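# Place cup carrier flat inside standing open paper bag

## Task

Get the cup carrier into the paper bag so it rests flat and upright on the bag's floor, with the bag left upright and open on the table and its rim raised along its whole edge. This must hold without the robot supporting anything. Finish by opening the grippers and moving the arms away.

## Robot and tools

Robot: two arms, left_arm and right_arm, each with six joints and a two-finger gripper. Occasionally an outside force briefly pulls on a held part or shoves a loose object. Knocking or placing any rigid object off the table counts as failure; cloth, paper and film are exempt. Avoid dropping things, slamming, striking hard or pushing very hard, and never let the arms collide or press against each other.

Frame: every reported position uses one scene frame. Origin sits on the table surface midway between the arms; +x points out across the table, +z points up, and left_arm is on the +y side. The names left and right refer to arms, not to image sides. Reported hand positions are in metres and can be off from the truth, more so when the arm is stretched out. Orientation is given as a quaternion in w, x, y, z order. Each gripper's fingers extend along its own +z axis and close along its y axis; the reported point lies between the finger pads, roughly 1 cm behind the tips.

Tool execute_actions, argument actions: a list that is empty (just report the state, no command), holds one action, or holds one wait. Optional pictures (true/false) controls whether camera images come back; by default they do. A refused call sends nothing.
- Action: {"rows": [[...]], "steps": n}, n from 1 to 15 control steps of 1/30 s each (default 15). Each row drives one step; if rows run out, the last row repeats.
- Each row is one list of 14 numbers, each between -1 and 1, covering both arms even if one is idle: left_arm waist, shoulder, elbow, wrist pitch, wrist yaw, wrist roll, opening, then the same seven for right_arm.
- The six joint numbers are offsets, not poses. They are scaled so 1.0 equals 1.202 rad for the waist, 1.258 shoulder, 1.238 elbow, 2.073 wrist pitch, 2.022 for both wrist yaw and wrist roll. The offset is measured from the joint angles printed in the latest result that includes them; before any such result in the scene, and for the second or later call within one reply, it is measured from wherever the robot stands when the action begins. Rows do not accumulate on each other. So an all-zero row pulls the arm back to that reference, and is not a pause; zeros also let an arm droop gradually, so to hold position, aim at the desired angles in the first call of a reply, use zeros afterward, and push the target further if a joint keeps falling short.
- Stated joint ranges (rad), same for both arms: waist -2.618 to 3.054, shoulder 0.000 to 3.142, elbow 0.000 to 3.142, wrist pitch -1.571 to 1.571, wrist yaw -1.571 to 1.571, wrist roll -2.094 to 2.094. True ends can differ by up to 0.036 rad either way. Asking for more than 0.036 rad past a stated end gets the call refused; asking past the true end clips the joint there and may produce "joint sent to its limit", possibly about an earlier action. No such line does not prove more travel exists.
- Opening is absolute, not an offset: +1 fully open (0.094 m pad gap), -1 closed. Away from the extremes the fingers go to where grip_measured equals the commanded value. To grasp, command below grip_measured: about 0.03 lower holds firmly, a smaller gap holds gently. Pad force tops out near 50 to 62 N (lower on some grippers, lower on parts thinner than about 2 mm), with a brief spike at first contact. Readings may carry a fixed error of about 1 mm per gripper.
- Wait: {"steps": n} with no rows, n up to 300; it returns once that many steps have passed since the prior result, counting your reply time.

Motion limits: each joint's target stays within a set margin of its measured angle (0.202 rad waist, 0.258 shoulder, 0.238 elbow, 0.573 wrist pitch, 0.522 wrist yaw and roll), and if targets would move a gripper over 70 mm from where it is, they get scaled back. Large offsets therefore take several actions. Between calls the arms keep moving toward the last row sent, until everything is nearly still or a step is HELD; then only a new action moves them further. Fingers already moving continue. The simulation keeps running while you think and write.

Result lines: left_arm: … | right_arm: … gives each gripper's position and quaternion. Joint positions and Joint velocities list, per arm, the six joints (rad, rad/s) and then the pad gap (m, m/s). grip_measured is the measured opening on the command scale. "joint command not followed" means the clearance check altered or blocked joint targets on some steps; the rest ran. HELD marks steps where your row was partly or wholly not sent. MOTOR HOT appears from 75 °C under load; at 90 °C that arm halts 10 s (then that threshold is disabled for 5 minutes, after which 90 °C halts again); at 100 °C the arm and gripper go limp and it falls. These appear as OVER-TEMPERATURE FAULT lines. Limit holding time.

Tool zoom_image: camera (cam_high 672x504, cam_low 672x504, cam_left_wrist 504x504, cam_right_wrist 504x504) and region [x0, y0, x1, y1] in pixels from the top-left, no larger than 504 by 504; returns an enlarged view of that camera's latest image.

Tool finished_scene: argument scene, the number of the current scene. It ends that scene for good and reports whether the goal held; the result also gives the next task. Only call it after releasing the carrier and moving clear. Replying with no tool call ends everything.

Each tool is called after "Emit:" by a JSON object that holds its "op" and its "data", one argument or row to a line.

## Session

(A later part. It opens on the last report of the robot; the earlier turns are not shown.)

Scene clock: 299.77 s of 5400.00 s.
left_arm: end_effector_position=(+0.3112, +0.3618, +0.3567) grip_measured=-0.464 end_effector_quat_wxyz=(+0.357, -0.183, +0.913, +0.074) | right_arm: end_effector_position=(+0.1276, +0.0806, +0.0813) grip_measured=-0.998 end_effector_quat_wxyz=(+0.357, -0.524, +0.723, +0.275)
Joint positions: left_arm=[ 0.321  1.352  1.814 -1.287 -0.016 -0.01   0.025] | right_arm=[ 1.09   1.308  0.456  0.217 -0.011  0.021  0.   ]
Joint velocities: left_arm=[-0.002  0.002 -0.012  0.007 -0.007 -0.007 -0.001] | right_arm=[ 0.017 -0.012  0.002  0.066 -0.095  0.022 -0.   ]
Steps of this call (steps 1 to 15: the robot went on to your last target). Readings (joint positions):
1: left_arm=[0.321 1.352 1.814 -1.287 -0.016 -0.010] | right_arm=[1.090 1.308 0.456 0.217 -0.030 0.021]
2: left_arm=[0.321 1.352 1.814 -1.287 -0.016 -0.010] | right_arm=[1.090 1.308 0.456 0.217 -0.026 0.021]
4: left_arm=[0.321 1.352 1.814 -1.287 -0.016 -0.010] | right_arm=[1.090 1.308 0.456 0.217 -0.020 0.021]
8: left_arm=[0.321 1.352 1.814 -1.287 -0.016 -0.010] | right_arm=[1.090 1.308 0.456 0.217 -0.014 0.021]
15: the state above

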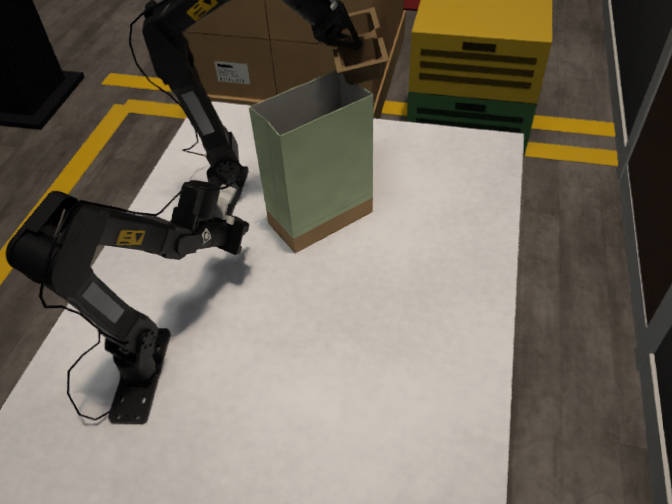

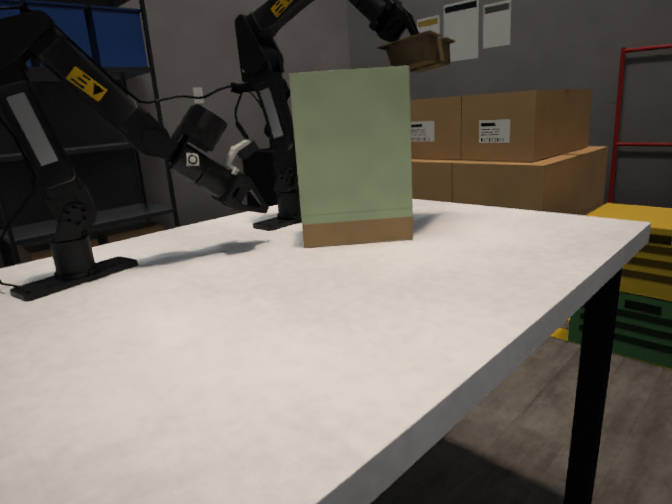

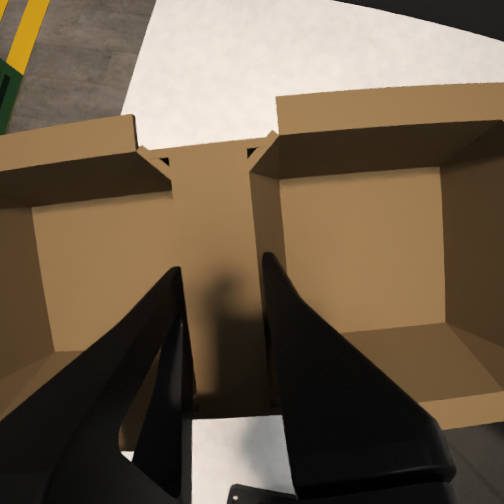

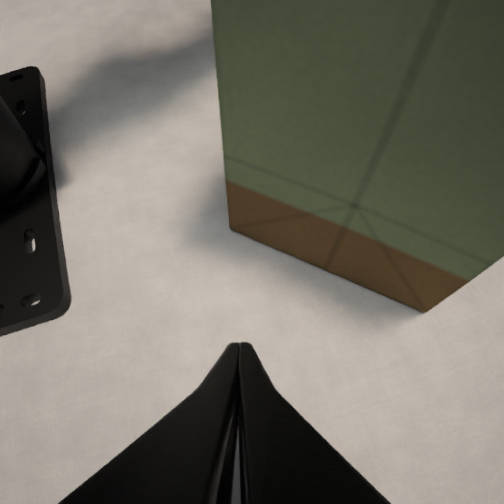

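Emit:
{"op": "execute_actions", "data": {
  "actions": [
    {"rows":[[0,0,0,0,0,0,-0.48,-0.01,0.05,0.015,0.03,0,0,-1],[0,0,0,0,0,0,-0.48,-0.02,0.1,0.03,0.06,0,0,-1],[0,0,0,0,0,0,-0.48,-0.03,0.15,0.045,0.1,0,0,-1],[0,0,0,0,0,0,-0.48,-0.04,0.2,0.06,0.14,0,0,-1],[0,0,0,0,0,0,-0.48,-0.05,0.25,0.08,0.17,0,0,-1]],"steps":15}
  ],
  "pictures": false
}}

Emit:
{"op": "execute_actions", "data": {
  "actions": [
    {"steps":20}
  ]
}}

Scene clock: 308.93 s of 5400.00 s.
left_arm: end_effector_position=(+0.3112, +0.3618, +0.3567) grip_measured=-0.464 end_effector_quat_wxyz=(+0.357, -0.183, +0.913, +0.074) | right_arm: end_effector_position=(+0.1625, +0.1217, +0.0569) grip_measured=-0.998 end_effector_quat_wxyz=(+0.389, -0.496, +0.723, +0.283)
Joint positions: left_arm=[ 0.321  1.352  1.814 -1.287 -0.016 -0.01   0.025] | right_arm=[ 1.038  1.626  0.523  0.535 -0.011  0.021  0.   ]
Joint velocities: left_arm=[ 0.017 -0.002 -0.012  0.037 -0.022 -0.051  0.   ] | right_arm=[-0.002 -0.022 -0.012  0.168  0.022 -0.022 -0.   ]
Steps of this call (steps 1 to 15: the robot went on to your last target; steps 16 to 90: nothing new was sent; then 5.67 s passed at rest; steps 91 to 105: all 15 steps of this action). Readings (joint positions):
91: left_arm=[0.321 1.352 1.814 -1.287 -0.016 -0.010] | right_arm=[1.090 1.315 0.456 0.224 -0.010 0.021]
92: left_arm=[0.321 1.352 1.814 -1.287 -0.016 -0.010] | right_arm=[1.088 1.337 0.458 0.247 -0.010 0.021]
94: left_arm=[0.321 1.352 1.814 -1.287 -0.016 -0.010] | right_arm=[1.074 1.434 0.478 0.320 -0.011 0.021]
98: left_arm=[0.321 1.352 1.814 -1.287 -0.016 -0.010] | right_arm=[1.040 1.617 0.523 0.454 -0.011 0.021]
105: the state above

Scene clock: 309.60 s of 5400.00 s.
left_arm: end_effector_position=(+0.3112, +0.3618, +0.3567) grip_measured=-0.464 end_effector_quat_wxyz=(+0.357, -0.183, +0.913, +0.074) | right_arm: end_effector_position=(+0.1635, +0.1243, +0.0613) grip_measured=-0.998 end_effector_quat_wxyz=(+0.396, -0.493, +0.719, +0.288)
Joint positions: left_arm=[ 0.321  1.352  1.814 -1.287 -0.016 -0.01   0.025] | right_arm=[ 1.038  1.626  0.523  0.556 -0.011  0.021  0.   ]
Joint velocities: left_arm=[-0.002 -0.002 -0.007  0.007  0.022  0.022  0.   ] | right_arm=[ 0.002 -0.002  0.002 -0.022 -0.007 -0.007 -0.   ]
Steps of this call (steps 1 to 20: the robot went on to your last target). Readings (joint positions):
1: left_arm=[0.321 1.352 1.814 -1.287 -0.016 -0.010] | right_arm=[1.038 1.626 0.523 0.540 -0.011 0.021]
2: left_arm=[0.321 1.352 1.814 -1.287 -0.016 -0.010] | right_arm=[1.038 1.626 0.523 0.544 -0.011 0.021]
4: left_arm=[0.321 1.352 1.814 -1.287 -0.016 -0.010] | right_arm=[1.038 1.626 0.523 0.549 -0.011 0.021]
8: left_arm=[0.321 1.352 1.814 -1.287 -0.016 -0.010] | right_arm=[1.038 1.626 0.523 0.554 -0.011 0.021]
20: the state above

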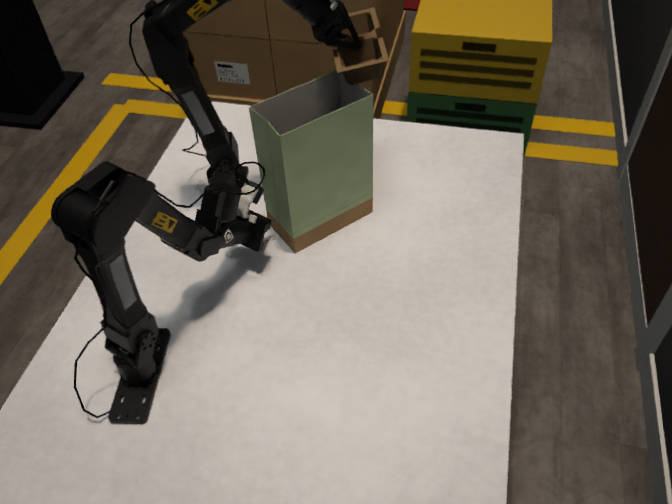

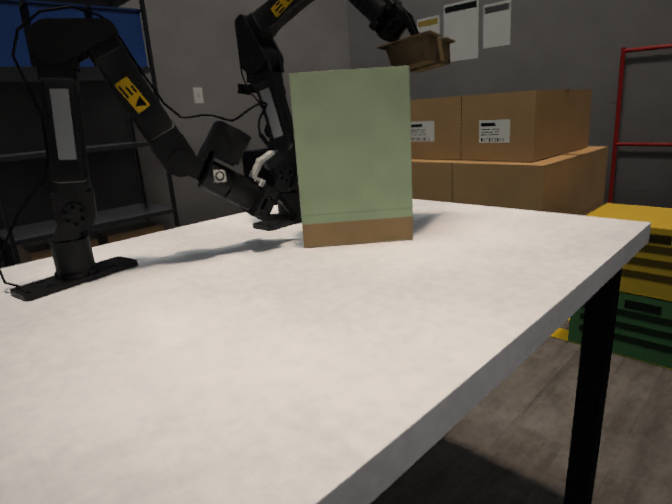

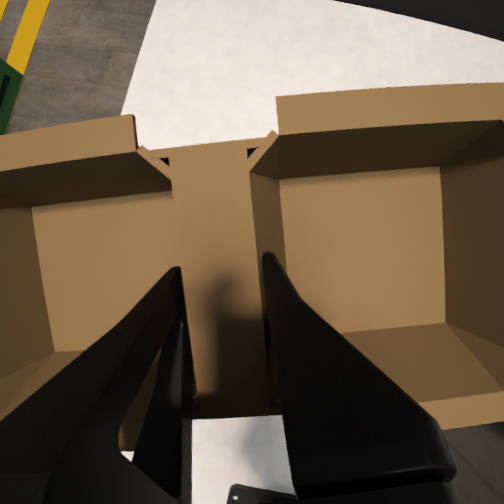

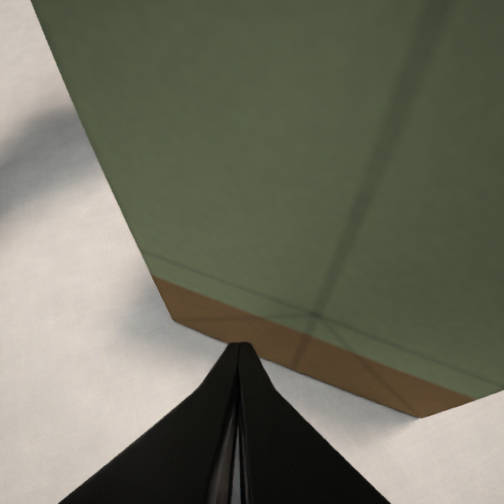

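Emit:
{"op": "execute_actions", "data": {
  "actions": [
    {"rows":[[0,0,0,0,0,0,-0.48,-0.015,0,0,0,0,0,-1],[0,0,0,0,0,0,-0.48,-0.03,0,0,0,0,0,-1],[0,0,0,0,0,0,-0.48,-0.045,0,0,0,0,0,-1],[0,0,0,0,0,0,-0.48,-0.06,0,0,0,0,0,-1],[0,0,0,0,0,0,-0.48,-0.075,0,0,0,0,0,-1],[0,0,0,0,0,0,-0.48,-0.09,0,0,0,0,0,-1],[0,0,0,0,0,0,-0.48,-0.105,0,0,0,0,0,-1],[0,0,0,0,0,0,-0.48,-0.12,0,0,0,0,0,-1],[0,0,0,0,0,0,-0.48,-0.135,0,0,0,0,0,-1],[0,0,0,0,0,0,-0.48,-0.15,0,0,0,0,0,-1],[0,0,0,0,0,0,-0.48,-0.165,0,0,0,0,0,-1]],"steps":15}
  ],
  "pictures": false
}}

Emit:
{"op": "execute_actions", "data": {
  "actions": [
    {"steps":10}
  ]
}}

Scene clock: 319.00 s of 5400.00 s.
left_arm: end_effector_position=(+0.3112, +0.3618, +0.3567) grip_measured=-0.464 end_effector_quat_wxyz=(+0.357, -0.183, +0.913, +0.074) | right_arm: end_effector_position=(+0.2350, +0.0905, +0.0614) grip_measured=-0.998 end_effector_quat_wxyz=(+0.422, -0.422, +0.763, +0.249)
Joint positions: left_arm=[ 0.321  1.352  1.814 -1.287 -0.016 -0.01   0.025] | right_arm=[ 0.845  1.626  0.523  0.556 -0.011  0.021  0.   ]
Joint velocities: left_arm=[-0.012 -0.012 -0.002 -0.037  0.066  0.007  0.   ] | right_arm=[-0.002 -0.007  0.007 -0.022  0.007  0.022 -0.001]
Steps of this call (steps 1 to 15: the robot went on to your last target; steps 16 to 90: nothing new was sent; then 5.90 s passed at rest; steps 91 to 105: all 15 steps of this action). Readings (joint positions):
91: left_arm=[0.321 1.352 1.814 -1.287 -0.016 -0.010] | right_arm=[1.037 1.626 0.523 0.556 -0.011 0.021]
92: left_arm=[0.321 1.352 1.814 -1.287 -0.016 -0.010] | right_arm=[1.033 1.626 0.523 0.556 -0.012 0.021]
94: left_arm=[0.321 1.352 1.814 -1.287 -0.016 -0.010] | right_arm=[1.010 1.626 0.523 0.556 -0.013 0.021]
98: left_arm=[0.321 1.352 1.814 -1.287 -0.016 -0.010] | right_arm=[0.934 1.626 0.523 0.556 -0.013 0.021]
105: the state above

Scene clock: 319.33 s of 5400.00 s.
left_arm: end_effector_position=(+0.3112, +0.3618, +0.3567) grip_measured=-0.464 end_effector_quat_wxyz=(+0.357, -0.183, +0.913, +0.074) | right_arm: end_effector_position=(+0.2350, +0.0905, +0.0614) grip_measured=-0.998 end_effector_quat_wxyz=(+0.422, -0.422, +0.763, +0.249)
Joint positions: left_arm=[ 0.321  1.352  1.814 -1.287 -0.016 -0.01   0.025] | right_arm=[ 0.845  1.626  0.523  0.556 -0.011  0.021  0.   ]
Joint velocities: left_arm=[ 0.002 -0.002  0.017  0.051  0.022  0.022 -0.001] | right_arm=[-0.002 -0.002 -0.007 -0.022 -0.081 -0.007  0.   ]
Steps of this call (steps 1 to 10: the robot went on to your last target). Readings (joint positions):
1: left_arm=[0.321 1.352 1.814 -1.287 -0.016 -0.010] | right_arm=[0.845 1.626 0.523 0.556 -0.011 0.021]
2: left_arm=[0.321 1.352 1.814 -1.287 -0.016 -0.010] | right_arm=[0.845 1.626 0.523 0.556 -0.011 0.021]
4: left_arm=[0.321 1.352 1.814 -1.287 -0.016 -0.010] | right_arm=[0.845 1.626 0.523 0.556 -0.011 0.021]
8: left_arm=[0.321 1.352 1.814 -1.287 -0.016 -0.010] | right_arm=[0.845 1.626 0.523 0.556 -0.011 0.021]
10: the state above

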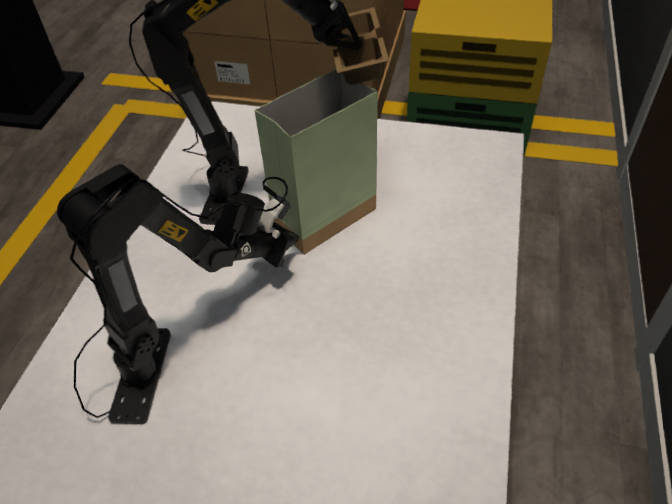

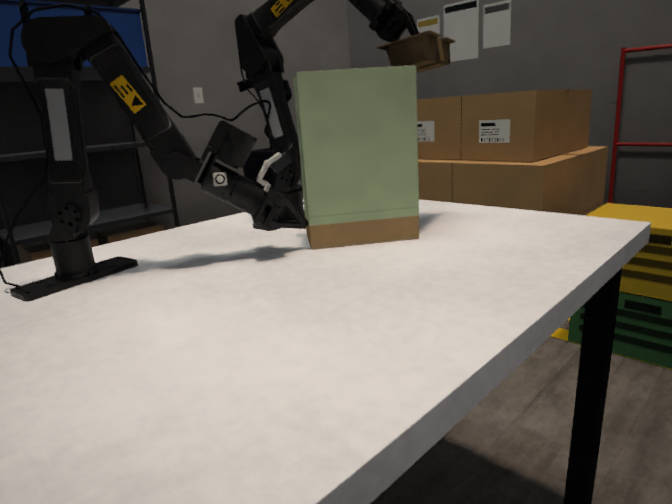

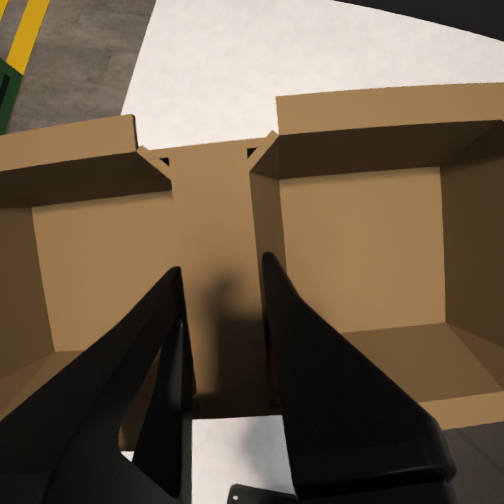

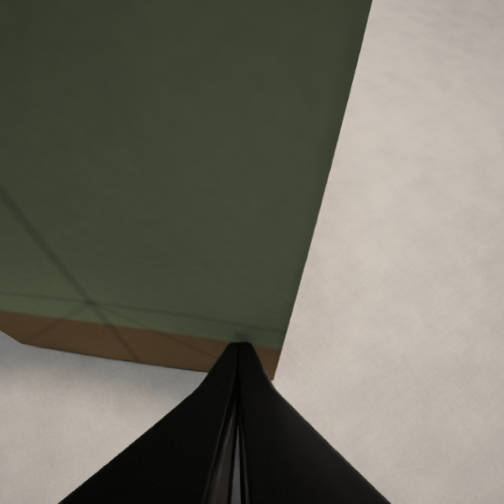

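Emit:
{"op": "execute_actions", "data": {
  "actions": [
    {"rows":[[0.03,0,0,0,0,0,-0.48,-0.05,-0.05,0,-0.03,0,0,-1],[0.06,0,0.02,-0.02,0,0,-0.48,-0.1,-0.1,0,-0.06,0,0,-1],[0.09,0,0.04,-0.04,0,0,-0.48,-0.16,-0.15,0,-0.09,0,0,-1],[0.12,0,0.06,-0.06,0,0,-0.48,-0.22,-0.2,-0.03,-0.12,0,0,-1],[0.15,0,0.08,-0.08,0,0,-0.48,-0.28,-0.2,-0.03,-0.15,0,0,-1],[0.18,0,0.1,-0.09,0,0,-0.48,-0.34,-0.2,-0.03,-0.15,0,0,-1],[0.2,0,0.1,-0.09,0,0,-0.48,-0.4,-0.2,-0.03,-0.15,-0.05,0,-1],[0.2,0,0.1,-0.09,0,0,-0.48,-0.45,-0.2,-0.03,-0.15,-0.1,0,-1],[0.2,0,0.1,-0.09,0,0,-0.48,-0.5,-0.2,-0.03,-0.15,-0.15,0,-1]],"steps":15}
  ],
  "pictures": false
}}

Emit:
{"op": "execute_actions", "data": {
  "actions": [
    {"steps":15}
  ],
  "pictures": false
}}

Emit:
{"op": "execute_actions", "data": {
  "actions": [
    {"rows":[[0,0,0,0,0,0,-0.48,0,0.05,0.07,0,-0.15,0,-1],[0,0,0,0,0,0,-0.48,0,0.1,0.14,0,-0.15,0,-1],[0,0,0,0,0,0,-0.48,0,0.16,0.21,0.01,-0.15,0,-1],[0,0,0,0,0,0,-0.48,0.02,0.22,0.28,0.02,-0.15,0,-1],[0,0,0,0,0,0,-0.48,0.04,0.28,0.35,0.03,-0.15,0,-1],[0,0,0,0,0,0,-0.48,0.06,0.34,0.42,0.04,-0.15,0,-1],[0,0,0,0,0,0,-0.48,0.08,0.4,0.49,0.05,-0.15,0,-1],[0,0,0,0,0,0,-0.48,0.1,0.46,0.56,0.06,-0.15,0,-1],[0,0,0,0,0,0,-0.48,0.12,0.52,0.63,0.07,-0.15,0,-1],[0,0,0,0,0,0,-0.48,0.14,0.58,0.69,0.07,-0.15,0,-1],[0,0,0,0,0,0,-0.48,0.16,0.64,0.75,0.07,-0.15,0,-1],[0,0,0,0,0,0,-0.48,0.18,0.69,0.79,0.07,-0.15,0,-1]],"steps":15}
  ],
  "pictures": false
}}

Emit:
{"op": "execute_actions", "data": {
  "actions": [
    {"steps":20}
  ]
}}

Scene clock: 361.93 s of 5400.00 s.
left_arm: end_effector_position=(+0.2498, +0.4130, +0.3597) grip_measured=-0.464 end_effector_quat_wxyz=(+0.307, -0.295, +0.898, +0.107) | right_arm: end_effector_position=(+0.3478, -0.0704, +0.0895) grip_measured=-0.998 end_effector_quat_wxyz=(+0.429, -0.229, +0.849, +0.205)
Joint positions: left_arm=[ 0.558  1.361  1.91  -1.458 -0.021 -0.01   0.025] | right_arm=[ 0.239  1.383  0.5    0.284 -0.241  0.021  0.   ]
Joint velocities: left_arm=[-0.017  0.007 -0.012 -0.066 -0.022 -0.007  0.001] | right_arm=[-0.012 -0.012 -0.032 -0.315 -0.403 -0.022 -0.001]
Steps of this call (steps 1 to 15: the robot went on to your last target; steps 16 to 90: nothing new was sent; then 39.10 s passed at rest; steps 91 to 105: all 15 steps of this action). Readings (joint positions):
91: left_arm=[0.325 1.352 1.814 -1.287 -0.014 -0.010] | right_arm=[0.839 1.621 0.523 0.549 -0.014 0.021]
92: left_arm=[0.339 1.352 1.814 -1.290 -0.010 -0.010] | right_arm=[0.819 1.603 0.523 0.525 -0.020 0.021]
94: left_arm=[0.395 1.355 1.825 -1.319 -0.006 -0.010] | right_arm=[0.722 1.521 0.519 0.453 -0.027 0.021]
98: left_arm=[0.534 1.361 1.891 -1.404 -0.015 -0.010] | right_arm=[0.428 1.386 0.515 0.371 -0.063 0.021]
105: the state above

Scene clock: 362.43 s of 5400.00 s.
left_arm: end_effector_position=(+0.2476, +0.4115, +0.3576) grip_measured=-0.464 end_effector_quat_wxyz=(+0.301, -0.296, +0.901, +0.105) | right_arm: end_effector_position=(+0.3382, -0.0633, +0.0862) grip_measured=-0.998 end_effector_quat_wxyz=(+0.411, -0.241, +0.849, +0.229)
Joint positions: left_arm=[ 0.558  1.361  1.91  -1.472 -0.021 -0.01   0.025] | right_arm=[ 0.239  1.383  0.498  0.262 -0.301  0.021  0.   ]
Joint velocities: left_arm=[-0.017 -0.002  0.002  0.007  0.066  0.022 -0.   ] | right_arm=[-0.012 -0.017  0.007 -0.081 -0.081 -0.066 -0.   ]
Steps of this call (steps 1 to 15: the robot went on to your last target). Readings (joint positions):
1: left_arm=[0.558 1.361 1.910 -1.462 -0.021 -0.010] | right_arm=[0.239 1.383 0.499 0.278 -0.254 0.021]
2: left_arm=[0.558 1.361 1.910 -1.464 -0.021 -0.010] | right_arm=[0.239 1.383 0.498 0.273 -0.264 0.021]
4: left_arm=[0.558 1.361 1.910 -1.467 -0.021 -0.010] | right_arm=[0.239 1.383 0.498 0.268 -0.278 0.021]
8: left_arm=[0.558 1.361 1.910 -1.471 -0.021 -0.010] | right_arm=[0.239 1.383 0.498 0.264 -0.293 0.021]
15: the state above

Scene clock: 362.93 s of 5400.00 s.
left_arm: end_effector_position=(+0.2476, +0.4115, +0.3576) grip_measured=-0.464 end_effector_quat_wxyz=(+0.301, -0.296, +0.901, +0.105) | right_arm: end_effector_position=(+0.4515, +0.1697, +0.1010) grip_measured=-0.998 end_effector_quat_wxyz=(+0.422, -0.388, +0.719, +0.392)
Joint positions: left_arm=[ 0.558  1.361  1.91  -1.472 -0.021 -0.01   0.025] | right_arm=[ 0.45   2.246  1.439  0.396 -0.573  0.021  0.   ]
Joint velocities: left_arm=[ 0.002  0.002  0.002 -0.022  0.066  0.066  0.   ] | right_arm=[ 0.408  0.51   0.232 -0.095 -0.095 -0.022 -0.001]
Steps of this call (steps 1 to 15: all 15 steps of this action). Readings (joint positions):
1: left_arm=[0.558 1.361 1.910 -1.472 -0.021 -0.010] | right_arm=[0.238 1.390 0.505 0.259 -0.341 0.021]
2: left_arm=[0.558 1.361 1.910 -1.472 -0.021 -0.010] | right_arm=[0.238 1.415 0.532 0.252 -0.394 0.021]
4: left_arm=[0.558 1.361 1.910 -1.472 -0.021 -0.010] | right_arm=[0.240 1.526 0.649 0.246 -0.470 0.021]
8: left_arm=[0.558 1.361 1.910 -1.472 -0.021 -0.010] | right_arm=[0.296 1.817 0.971 0.310 -0.535 0.021]
15: the state above

Scene clock: 363.60 s of 5400.00 s.
left_arm: end_effector_position=(+0.2476, +0.4115, +0.3576) grip_measured=-0.464 end_effector_quat_wxyz=(+0.301, -0.296, +0.901, +0.105) | right_arm: end_effector_position=(+0.4423, +0.1775, +0.0925) grip_measured=-0.998 end_effector_quat_wxyz=(+0.410, -0.397, +0.716, +0.401)
Joint positions: left_arm=[ 0.558  1.361  1.91  -1.472 -0.021 -0.01   0.025] | right_arm=[ 0.464  2.266  1.441  0.4   -0.592  0.021  0.   ]
Joint velocities: left_arm=[ 0.017 -0.007 -0.007 -0.037 -0.037 -0.051 -0.001] | right_arm=[-0.017 -0.002  0.002 -0.11   0.007  0.037 -0.002]
Steps of this call (steps 1 to 20: the robot went on to your last target). Readings (joint positions):
1: left_arm=[0.558 1.361 1.910 -1.472 -0.021 -0.010] | right_arm=[0.461 2.258 1.441 0.395 -0.578 0.021]
2: left_arm=[0.558 1.361 1.910 -1.472 -0.021 -0.010] | right_arm=[0.468 2.264 1.441 0.394 -0.584 0.021]
4: left_arm=[0.558 1.361 1.910 -1.472 -0.021 -0.010] | right_arm=[0.471 2.266 1.441 0.393 -0.590 0.021]
8: left_arm=[0.558 1.361 1.910 -1.472 -0.021 -0.010] | right_arm=[0.465 2.266 1.441 0.399 -0.591 0.021]
20: the state above

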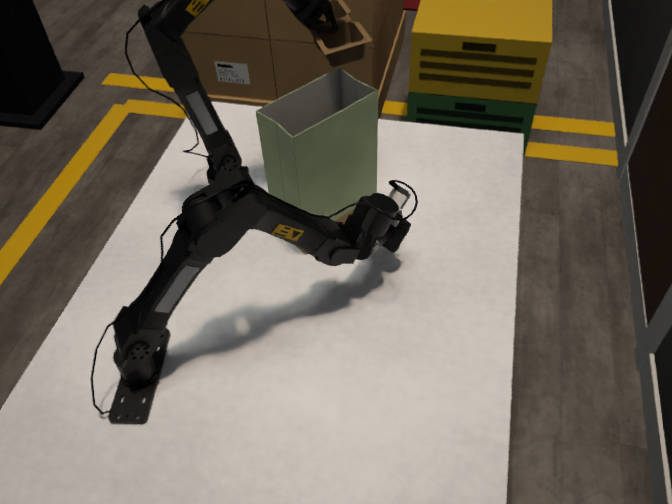

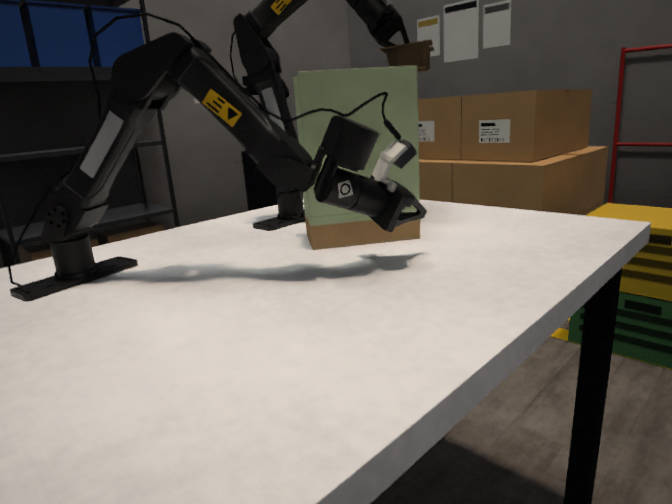

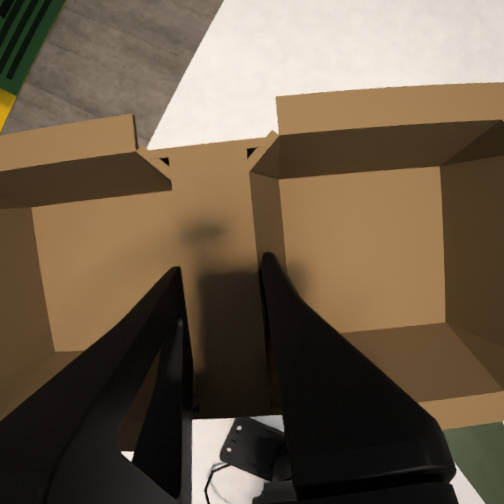

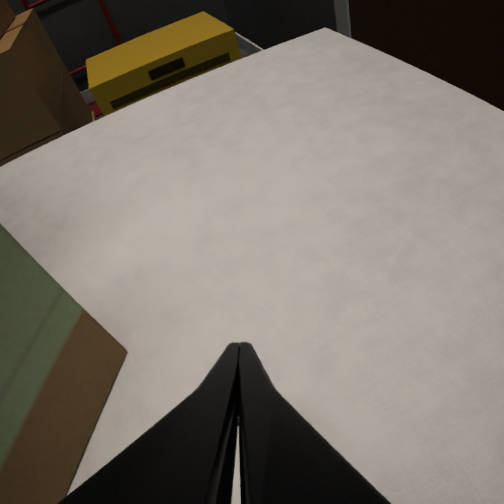

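Emit:
{"op": "execute_actions", "data": {
  "actions": [
    {"rows":[[0,0,0,0,0,0,-0.48,0.02,-0.01,-0.03,0.01,0,0,-1],[0,0,0,0,0,0,-0.48,0.03,-0.02,-0.06,0.02,0,0,-1],[0,0,0,0,0,0,-0.48,0.045,-0.02,-0.06,0.02,0,0,-1],[0,0,0,0,0,0,-0.48,0.06,-0.02,-0.06,0.02,0,0,-1],[0,0,0,0,0,0,-0.48,0.075,-0.02,-0.06,0.02,0,0,-1],[0,0,0,0,0,0,-0.48,0.09,-0.02,-0.06,0.02,0,0,-1],[0,0,0,0,0,0,-0.48,0.105,-0.02,-0.06,0.02,0,0,-1],[0,0,0,0,0,0,-0.48,0.12,-0.02,-0.06,0.02,0,0,-1],[0,0,0,0,0,0,-0.48,0.135,-0.02,-0.06,0.02,0,0,-1],[0,0,0,0,0,0,-0.48,0.15,-0.02,-0.06,0.02,0,0,-1],[0,0,0,0,0,0,-0.48,0.165,-0.02,-0.06,0.02,0,0,-1],[0,0,0,0,0,0,-0.48,0.18,-0.02,-0.06,0.02,0,0,-1]],"steps":15}
  ],
  "pictures": false
}}

Emit:
{"op": "execute_actions", "data": {
  "actions": [
    {"steps":12}
  ]
}}

Scene clock: 378.07 s of 5400.00 s.
left_arm: end_effector_position=(+0.2476, +0.4115, +0.3576) grip_measured=-0.464 end_effector_quat_wxyz=(+0.301, -0.296, +0.901, +0.105) | right_arm: end_effector_position=(+0.3269, +0.2499, +0.0761) grip_measured=-0.998 end_effector_quat_wxyz=(+0.352, -0.474, +0.676, +0.441)
Joint positions: left_arm=[ 0.558  1.361  1.91  -1.472 -0.021 -0.01   0.025] | right_arm=[ 0.688  2.259  1.378  0.429 -0.59   0.021  0.   ]
Joint velocities: left_arm=[ 0.002 -0.012 -0.012 -0.125 -0.007  0.022 -0.001] | right_arm=[ 0.242 -0.007  0.002 -0.022  0.007  0.007  0.   ]
Steps of this call (steps 1 to 15: the robot went on to your last target; steps 16 to 90: nothing new was sent; then 10.97 s passed at rest; steps 91 to 105: all 15 steps of this action). Readings (joint positions):
91: left_arm=[0.558 1.361 1.910 -1.472 -0.021 -0.010] | right_arm=[0.466 2.266 1.439 0.403 -0.592 0.021]
92: left_arm=[0.558 1.361 1.910 -1.472 -0.021 -0.010] | right_arm=[0.468 2.264 1.429 0.413 -0.591 0.021]
94: left_arm=[0.558 1.361 1.910 -1.472 -0.021 -0.010] | right_arm=[0.482 2.259 1.402 0.424 -0.590 0.021]
98: left_arm=[0.558 1.361 1.910 -1.472 -0.021 -0.010] | right_arm=[0.554 2.259 1.378 0.424 -0.588 0.021]
105: the state above

Scene clock: 378.47 s of 5400.00 s.
left_arm: end_effector_position=(+0.2476, +0.4115, +0.3576) grip_measured=-0.464 end_effector_quat_wxyz=(+0.301, -0.296, +0.901, +0.105) | right_arm: end_effector_position=(+0.3261, +0.2503, +0.0762) grip_measured=-0.998 end_effector_quat_wxyz=(+0.352, -0.475, +0.675, +0.441)
Joint positions: left_arm=[ 0.558  1.361  1.91  -1.472 -0.021 -0.01   0.025] | right_arm=[ 0.689  2.259  1.378  0.429 -0.592  0.021  0.   ]
Joint velocities: left_arm=[-0.027 -0.002 -0.002  0.081  0.051  0.007 -0.001] | right_arm=[-0.007 -0.002 -0.012  0.051 -0.022 -0.051 -0.   ]
Steps of this call (steps 1 to 12: the robot went on to your last target). Readings (joint positions):
1: left_arm=[0.558 1.361 1.910 -1.472 -0.021 -0.010] | right_arm=[0.694 2.259 1.378 0.429 -0.591 0.021]
2: left_arm=[0.558 1.361 1.910 -1.472 -0.021 -0.010] | right_arm=[0.695 2.259 1.378 0.429 -0.592 0.021]
4: left_arm=[0.558 1.361 1.910 -1.472 -0.021 -0.010] | right_arm=[0.693 2.259 1.378 0.429 -0.592 0.021]
8: left_arm=[0.558 1.361 1.910 -1.472 -0.021 -0.010] | right_arm=[0.689 2.259 1.378 0.429 -0.592 0.021]
12: the state above

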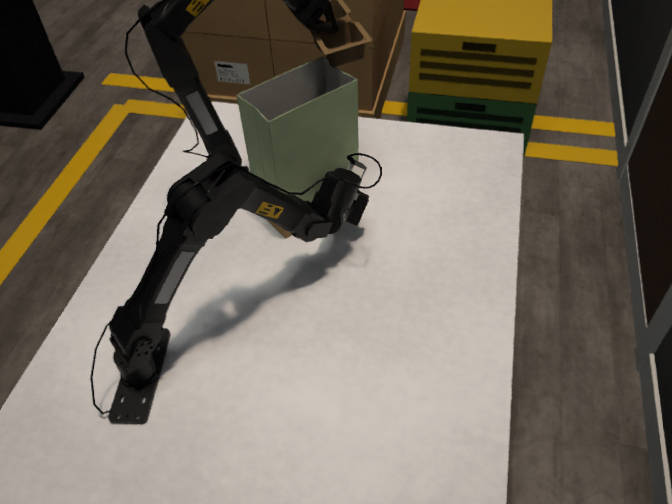

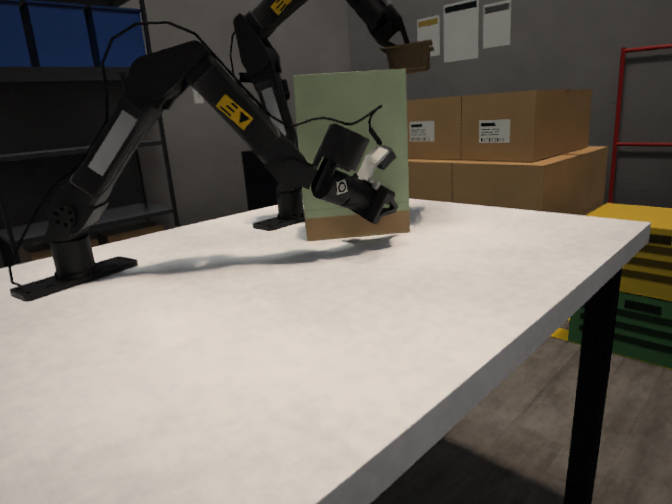

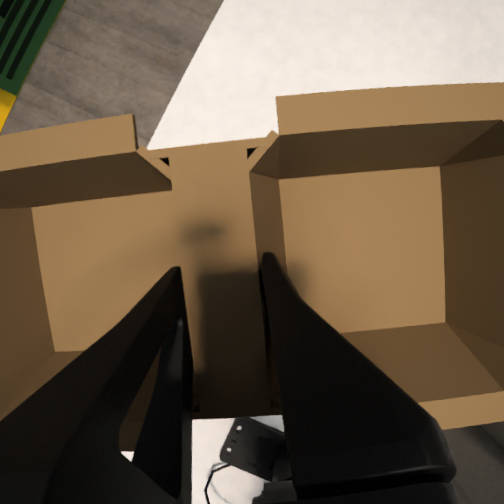

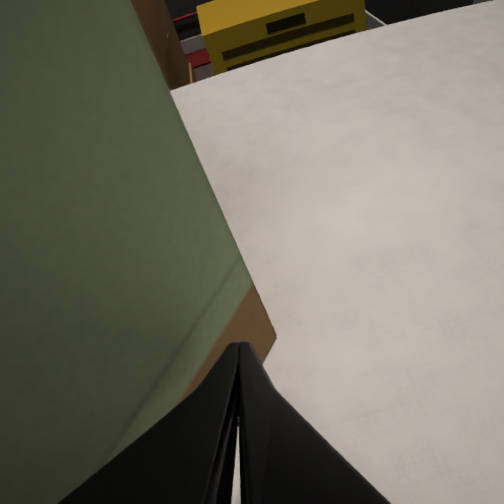

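Emit:
{"op": "execute_actions", "data": {
  "actions": [
    {"rows":[[0.04,0,0,0,0,0,-0.48,-0.05,0,0,0,0,0,-1],[0.08,0,0,0,0,0,-0.48,-0.1,-0.03,0,0,0,0,-1],[0.12,0,0,0,0,0,-0.48,-0.15,-0.08,0.03,-0.05,0,0,-1],[0.16,0,0,0,0,0,-0.48,-0.2,-0.14,0.07,-0.12,0,0,-1],[0.2,0,0,0,0,0,-0.48,-0.24,-0.2,0.12,-0.2,0.03,0,-1],[0.2,0,0,0,0,0,-0.48,-0.26,-0.26,0.17,-0.28,0.06,0,-1],[0.2,0,0,0,0,0,-0.48,-0.28,-0.32,0.22,-0.36,0.1,0,-1],[0.2,0,0,0,0,0,-0.48,-0.28,-0.38,0.28,-0.44,0.14,0,-1],[0.2,0,0,0,0,0,-0.48,-0.28,-0.44,0.34,-0.52,0.18,0,-1],[0.2,0,0,0,0,0,-0.48,-0.28,-0.52,0.42,-0.62,0.22,0,-1],[0.2,0,0,0,0,0,-0.48,-0.28,-0.52,0.5,-0.62,0.26,0,-1],[0.2,0,0,0,0,0,-0.48,-0.28,-0.52,0.58,-0.62,0.29,0,-1]],"steps":15}
  ],
  "pictures": false
}}

Emit:
{"op": "execute_actions", "data": {
  "actions": [
    {"steps":25}
  ]
}}

Scene clock: 404.07 s of 5400.00 s.
left_arm: end_effector_position=(+0.1991, +0.4629, +0.3576) grip_measured=-0.464 end_effector_quat_wxyz=(+0.285, -0.402, +0.859, +0.143) | right_arm: end_effector_position=(+0.4891, +0.1025, +0.2043) grip_measured=-0.998 end_effector_quat_wxyz=(+0.444, -0.308, +0.794, +0.278)
Joint positions: left_arm=[ 0.796  1.361  1.91  -1.472 -0.028 -0.01   0.025] | right_arm=[ 0.388  1.994  1.59  -0.09  -0.321  0.021  0.   ]
Joint velocities: left_arm=[ 0.007 -0.012 -0.027  0.037 -0.051 -0.051 -0.001] | right_arm=[-0.276 -0.818  0.755 -1.458  0.93   0.007 -0.   ]
Steps of this call (steps 1 to 15: the robot went on to your last target; steps 16 to 90: nothing new was sent; then 22.10 s passed at rest; steps 91 to 105: all 15 steps of this action). Readings (joint positions):
91: left_arm=[0.565 1.361 1.910 -1.472 -0.018 -0.010] | right_arm=[0.685 2.259 1.378 0.429 -0.592 0.021]
92: left_arm=[0.584 1.361 1.910 -1.472 -0.013 -0.010] | right_arm=[0.673 2.259 1.378 0.429 -0.596 0.021]
94: left_arm=[0.662 1.361 1.910 -1.472 -0.010 -0.010] | right_arm=[0.630 2.245 1.378 0.396 -0.597 0.021]
98: left_arm=[0.793 1.361 1.910 -1.472 -0.028 -0.010] | right_arm=[0.517 2.175 1.422 0.231 -0.553 0.021]
105: the state above

Scene clock: 404.90 s of 5400.00 s.
left_arm: end_effector_position=(+0.1991, +0.4629, +0.3576) grip_measured=-0.464 end_effector_quat_wxyz=(+0.285, -0.402, +0.859, +0.143) | right_arm: end_effector_position=(+0.4069, -0.0251, +0.4726) grip_measured=-0.998 end_effector_quat_wxyz=(+0.558, -0.216, +0.783, +0.170)
Joint positions: left_arm=[ 0.796  1.361  1.91  -1.472 -0.028 -0.01   0.025] | right_arm=[ 0.366  1.601  2.098 -0.823 -0.018  0.021  0.   ]
Joint velocities: left_arm=[-0.007 -0.002 -0.007  0.066 -0.051  0.007  0.001] | right_arm=[ 0.012  0.066 -0.007 -0.212 -0.022 -0.037 -0.001]
Steps of this call (steps 1 to 25: the robot went on to your last target). Readings (joint positions):
1: left_arm=[0.796 1.361 1.910 -1.472 -0.028 -0.010] | right_arm=[0.380 1.965 1.617 -0.137 -0.292 0.021]
2: left_arm=[0.796 1.361 1.910 -1.472 -0.028 -0.010] | right_arm=[0.374 1.934 1.645 -0.184 -0.265 0.021]
4: left_arm=[0.796 1.361 1.910 -1.472 -0.028 -0.010] | right_arm=[0.367 1.872 1.702 -0.276 -0.221 0.021]
8: left_arm=[0.796 1.361 1.910 -1.472 -0.028 -0.010] | right_arm=[0.366 1.754 1.826 -0.450 -0.155 0.021]
25: the state above

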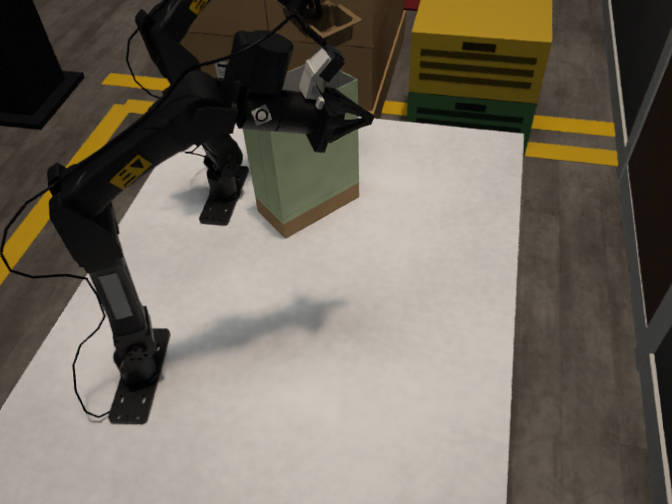

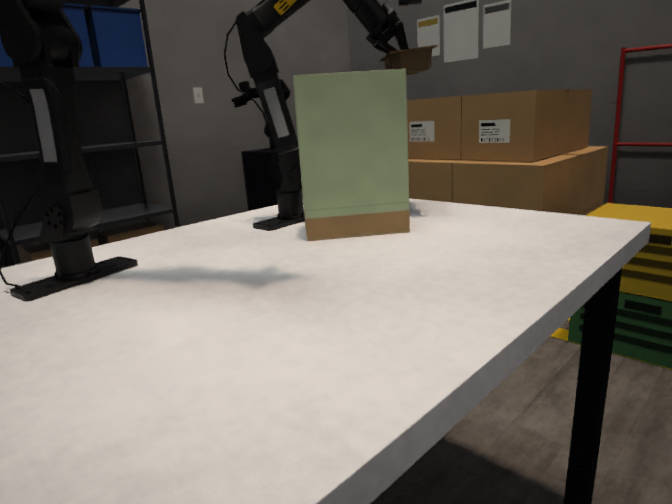

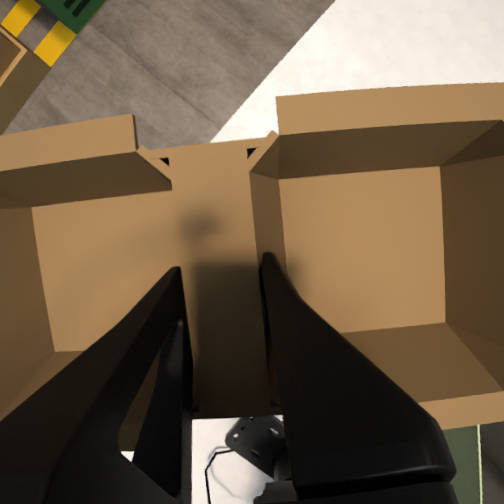

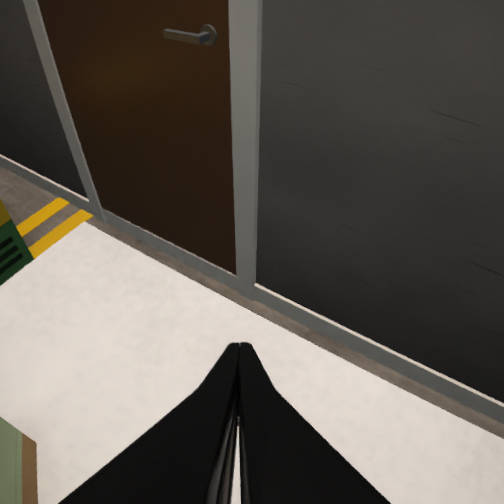

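Emit:
{"op": "execute_actions", "data": {
  "actions": [
    {"rows":[[0,0,0,0,0,0,-0.48,0.05,0.02,0,-0.03,0,0,0],[0,0,0,0,0,0,-0.48,0.1,0.04,0,-0.06,0,0,0],[0,0,0,0,0,0,-0.48,0.15,0.06,0,-0.06,0,0,0],[0,0,0,0,0,0,-0.48,0.2,0.08,0,-0.06,0,0,0],[0,0,0,0,0,0,-0.48,0.25,0.1,0,-0.06,0,0,0],[0,0,0,0,0,0,-0.48,0.3,0.12,0,-0.06,0,0,0],[0,0,0,0,0,0,-0.48,0.35,0.12,0,-0.06,0,0,0],[0,0,0,0,0,0,-0.48,0.4,0.12,0,-0.06,0,0,0],[0,0,0,0,0,0,-0.48,0.44,0.12,0,-0.06,0,0,0],[0,0,0,0,0,0,-0.48,0.465,0.12,0,-0.06,0,0,0]],"steps":15}
  ],
  "pictures": false
}}

Emit:
{"op": "execute_actions", "data": {
  "actions": [
    {"steps":15}
  ]
}}

Scene clock: 414.77 s of 5400.00 s.
left_arm: end_effector_position=(+0.1991, +0.4629, +0.3576) grip_measured=-0.464 end_effector_quat_wxyz=(+0.285, -0.402, +0.859, +0.143) | right_arm: end_effector_position=(+0.2300, +0.1845, +0.3694) grip_measured=-0.003 end_effector_quat_wxyz=(+0.382, -0.471, +0.751, +0.262)
Joint positions: left_arm=[ 0.796  1.361  1.91  -1.472 -0.028 -0.01   0.025] | right_arm=[ 0.947  1.777  2.098 -0.928 -0.027  0.021  0.047]
Joint velocities: left_arm=[-0.012 -0.002  0.012  0.007 -0.007 -0.051 -0.   ] | right_arm=[ 0.217 -0.027  0.012 -0.081 -0.081  0.007 -0.   ]
Steps of this call (steps 1 to 30: the robot went on to your last target; steps 31 to 90: nothing new was sent; then 6.37 s passed at rest; steps 91 to 105: all 15 steps of this action). Readings (joint positions):
91: left_arm=[0.796 1.361 1.910 -1.472 -0.028 -0.010] | right_arm=[0.371 1.603 2.098 -0.842 -0.011 0.021]
92: left_arm=[0.796 1.361 1.910 -1.472 -0.028 -0.010] | right_arm=[0.390 1.606 2.098 -0.851 -0.006 0.021]
94: left_arm=[0.796 1.361 1.910 -1.472 -0.028 -0.010] | right_arm=[0.467 1.622 2.098 -0.870 -0.001 0.021]
98: left_arm=[0.796 1.361 1.910 -1.472 -0.028 -0.010] | right_arm=[0.660 1.698 2.098 -0.885 -0.004 0.021]
105: the state above

Scene clock: 415.27 s of 5400.00 s.
left_arm: end_effector_position=(+0.1991, +0.4629, +0.3576) grip_measured=-0.464 end_effector_quat_wxyz=(+0.285, -0.402, +0.859, +0.143) | right_arm: end_effector_position=(+0.2366, +0.1799, +0.3702) grip_measured=-0.003 end_effector_quat_wxyz=(+0.385, -0.465, +0.755, +0.258)
Joint positions: left_arm=[ 0.796  1.361  1.91  -1.472 -0.028 -0.01   0.025] | right_arm=[ 0.932  1.774  2.098 -0.932 -0.025  0.021  0.047]
Joint velocities: left_arm=[ 0.007 -0.012 -0.017 -0.081  0.022  0.022  0.002] | right_arm=[-0.002  0.002  0.007 -0.051  0.051  0.022 -0.   ]
Steps of this call (steps 1 to 15: the robot went on to your last target). Readings (joint positions):
1: left_arm=[0.796 1.361 1.910 -1.472 -0.028 -0.010] | right_arm=[0.950 1.777 2.098 -0.930 -0.030 0.021]
2: left_arm=[0.796 1.361 1.910 -1.472 -0.028 -0.010] | right_arm=[0.947 1.775 2.098 -0.930 -0.029 0.021]
4: left_arm=[0.796 1.361 1.910 -1.472 -0.028 -0.010] | right_arm=[0.938 1.774 2.098 -0.930 -0.028 0.021]
8: left_arm=[0.796 1.361 1.910 -1.472 -0.028 -0.010] | right_arm=[0.932 1.774 2.098 -0.931 -0.025 0.021]
15: the state above

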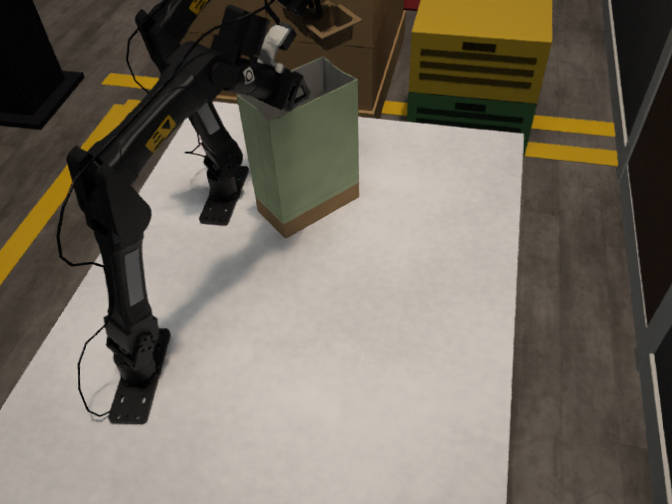

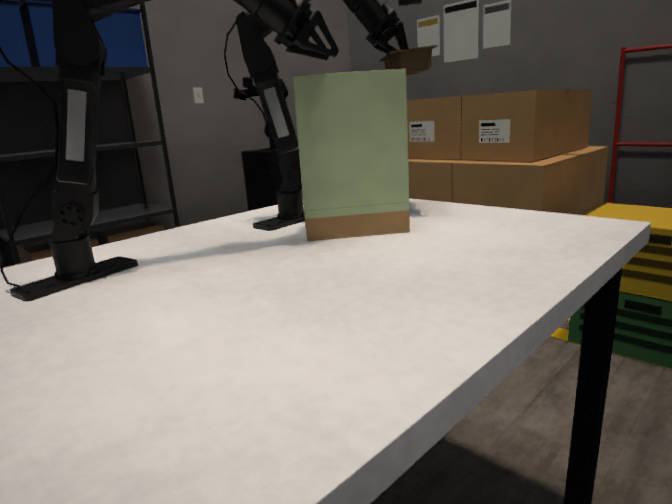

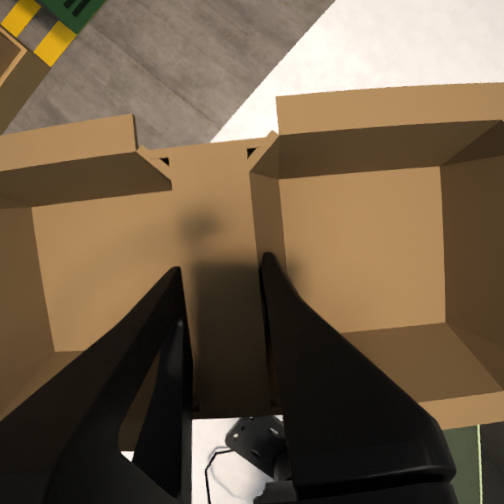

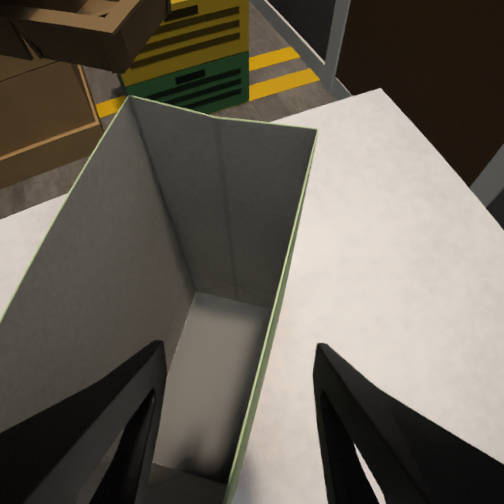

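Emit:
{"op": "execute_actions", "data": {
  "actions": [
    {"rows":[[0,0,0,0,0,0,-0.48,-0.003,0.015,-0.02,0.005,0,0,0],[0,0,0,0,0,0,-0.48,-0.006,0.03,-0.04,0.01,0,0,0],[0,0,0,0,0,0,-0.48,-0.009,0.045,-0.06,0.02,0,0,0],[0,0,0,0,0,0,-0.48,-0.012,0.06,-0.08,0.03,0,0,0],[0,0,0,0,0,0,-0.48,-0.015,0.07,-0.1,0.04,0,0,0],[0,0,0,0,0,0,-0.48,-0.018,0.083,-0.113,0.05,0.02,-0.01,0]],"steps":15}
  ],
  "pictures": false
}}

Emit:
{"op": "execute_actions", "data": {
  "actions": [
    {"steps":15}
  ]
}}

Scene clock: 424.67 s of 5400.00 s.
left_arm: end_effector_position=(+0.1991, +0.4629, +0.3576) grip_measured=-0.464 end_effector_quat_wxyz=(+0.285, -0.402, +0.859, +0.143) | right_arm: end_effector_position=(+0.2616, +0.2027, +0.2716) grip_measured=-0.002 end_effector_quat_wxyz=(+0.330, -0.475, +0.790, +0.204)
Joint positions: left_arm=[ 0.796  1.361  1.91  -1.472 -0.028 -0.01   0.025] | right_arm=[ 0.918  1.894  1.961 -0.841  0.003  0.013  0.047]
Joint velocities: left_arm=[-0.027  0.002 -0.002 -0.007 -0.022 -0.051  0.001] | right_arm=[-0.032 -0.061 -0.002  0.125 -0.051 -0.022  0.001]
Steps of this call (steps 1 to 15: the robot went on to your last target; steps 16 to 90: nothing new was sent; then 5.90 s passed at rest; steps 91 to 105: all 15 steps of this action). Readings (joint positions):
91: left_arm=[0.796 1.361 1.910 -1.472 -0.028 -0.010] | right_arm=[0.932 1.774 2.098 -0.932 -0.025 0.021]
92: left_arm=[0.796 1.361 1.910 -1.472 -0.028 -0.010] | right_arm=[0.932 1.775 2.093 -0.928 -0.025 0.021]
94: left_arm=[0.796 1.361 1.910 -1.472 -0.028 -0.010] | right_arm=[0.932 1.781 2.070 -0.907 -0.025 0.021]
98: left_arm=[0.796 1.361 1.910 -1.472 -0.028 -0.010] | right_arm=[0.925 1.841 1.996 -0.858 -0.012 0.016]
105: the state above

Scene clock: 425.17 s of 5400.00 s.
left_arm: end_effector_position=(+0.1991, +0.4629, +0.3576) grip_measured=-0.464 end_effector_quat_wxyz=(+0.285, -0.402, +0.859, +0.143) | right_arm: end_effector_position=(+0.2625, +0.2039, +0.2736) grip_measured=-0.002 end_effector_quat_wxyz=(+0.335, -0.475, +0.788, +0.205)
Joint positions: left_arm=[ 0.796  1.361  1.91  -1.472 -0.028 -0.01   0.025] | right_arm=[ 0.918  1.893  1.961 -0.832  0.004  0.011  0.047]
Joint velocities: left_arm=[ 0.012 -0.012 -0.002 -0.037 -0.007 -0.037  0.   ] | right_arm=[ 0.017 -0.017  0.002 -0.066 -0.007  0.007 -0.001]
Steps of this call (steps 1 to 15: the robot went on to your last target). Readings (joint positions):
1: left_arm=[0.796 1.361 1.910 -1.472 -0.028 -0.010] | right_arm=[0.918 1.893 1.961 -0.838 0.003 0.012]
2: left_arm=[0.796 1.361 1.910 -1.472 -0.028 -0.010] | right_arm=[0.918 1.893 1.961 -0.836 0.003 0.012]
4: left_arm=[0.796 1.361 1.910 -1.472 -0.028 -0.010] | right_arm=[0.918 1.893 1.961 -0.834 0.003 0.012]
8: left_arm=[0.796 1.361 1.910 -1.472 -0.028 -0.010] | right_arm=[0.918 1.893 1.961 -0.833 0.004 0.012]
15: the state above
All arms were judged still, so your last target was given up. Only a new action makes them travel on or press farther. Fingers that are still opening or closing keep moving.

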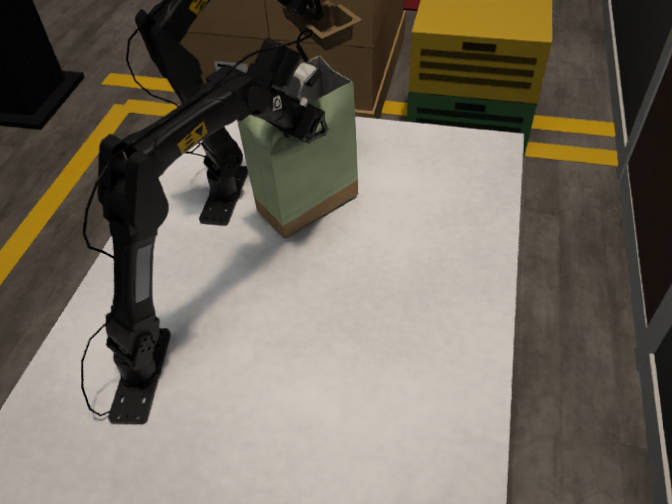

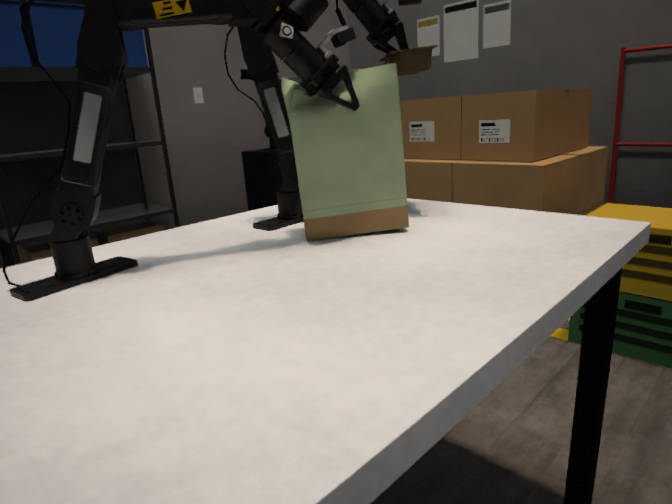

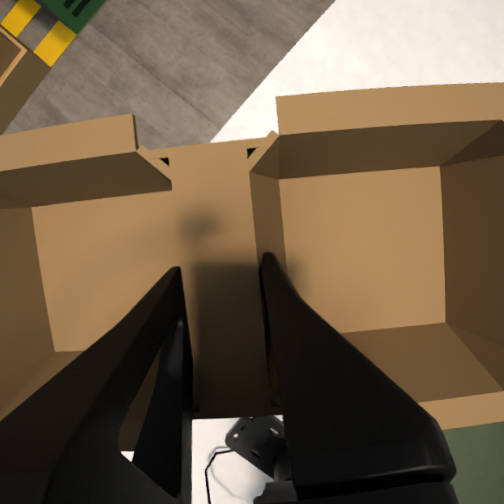

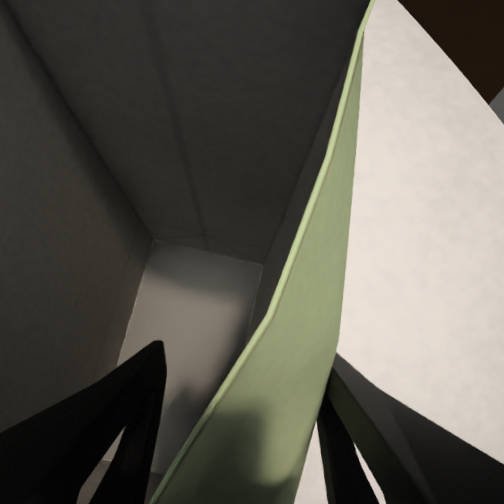

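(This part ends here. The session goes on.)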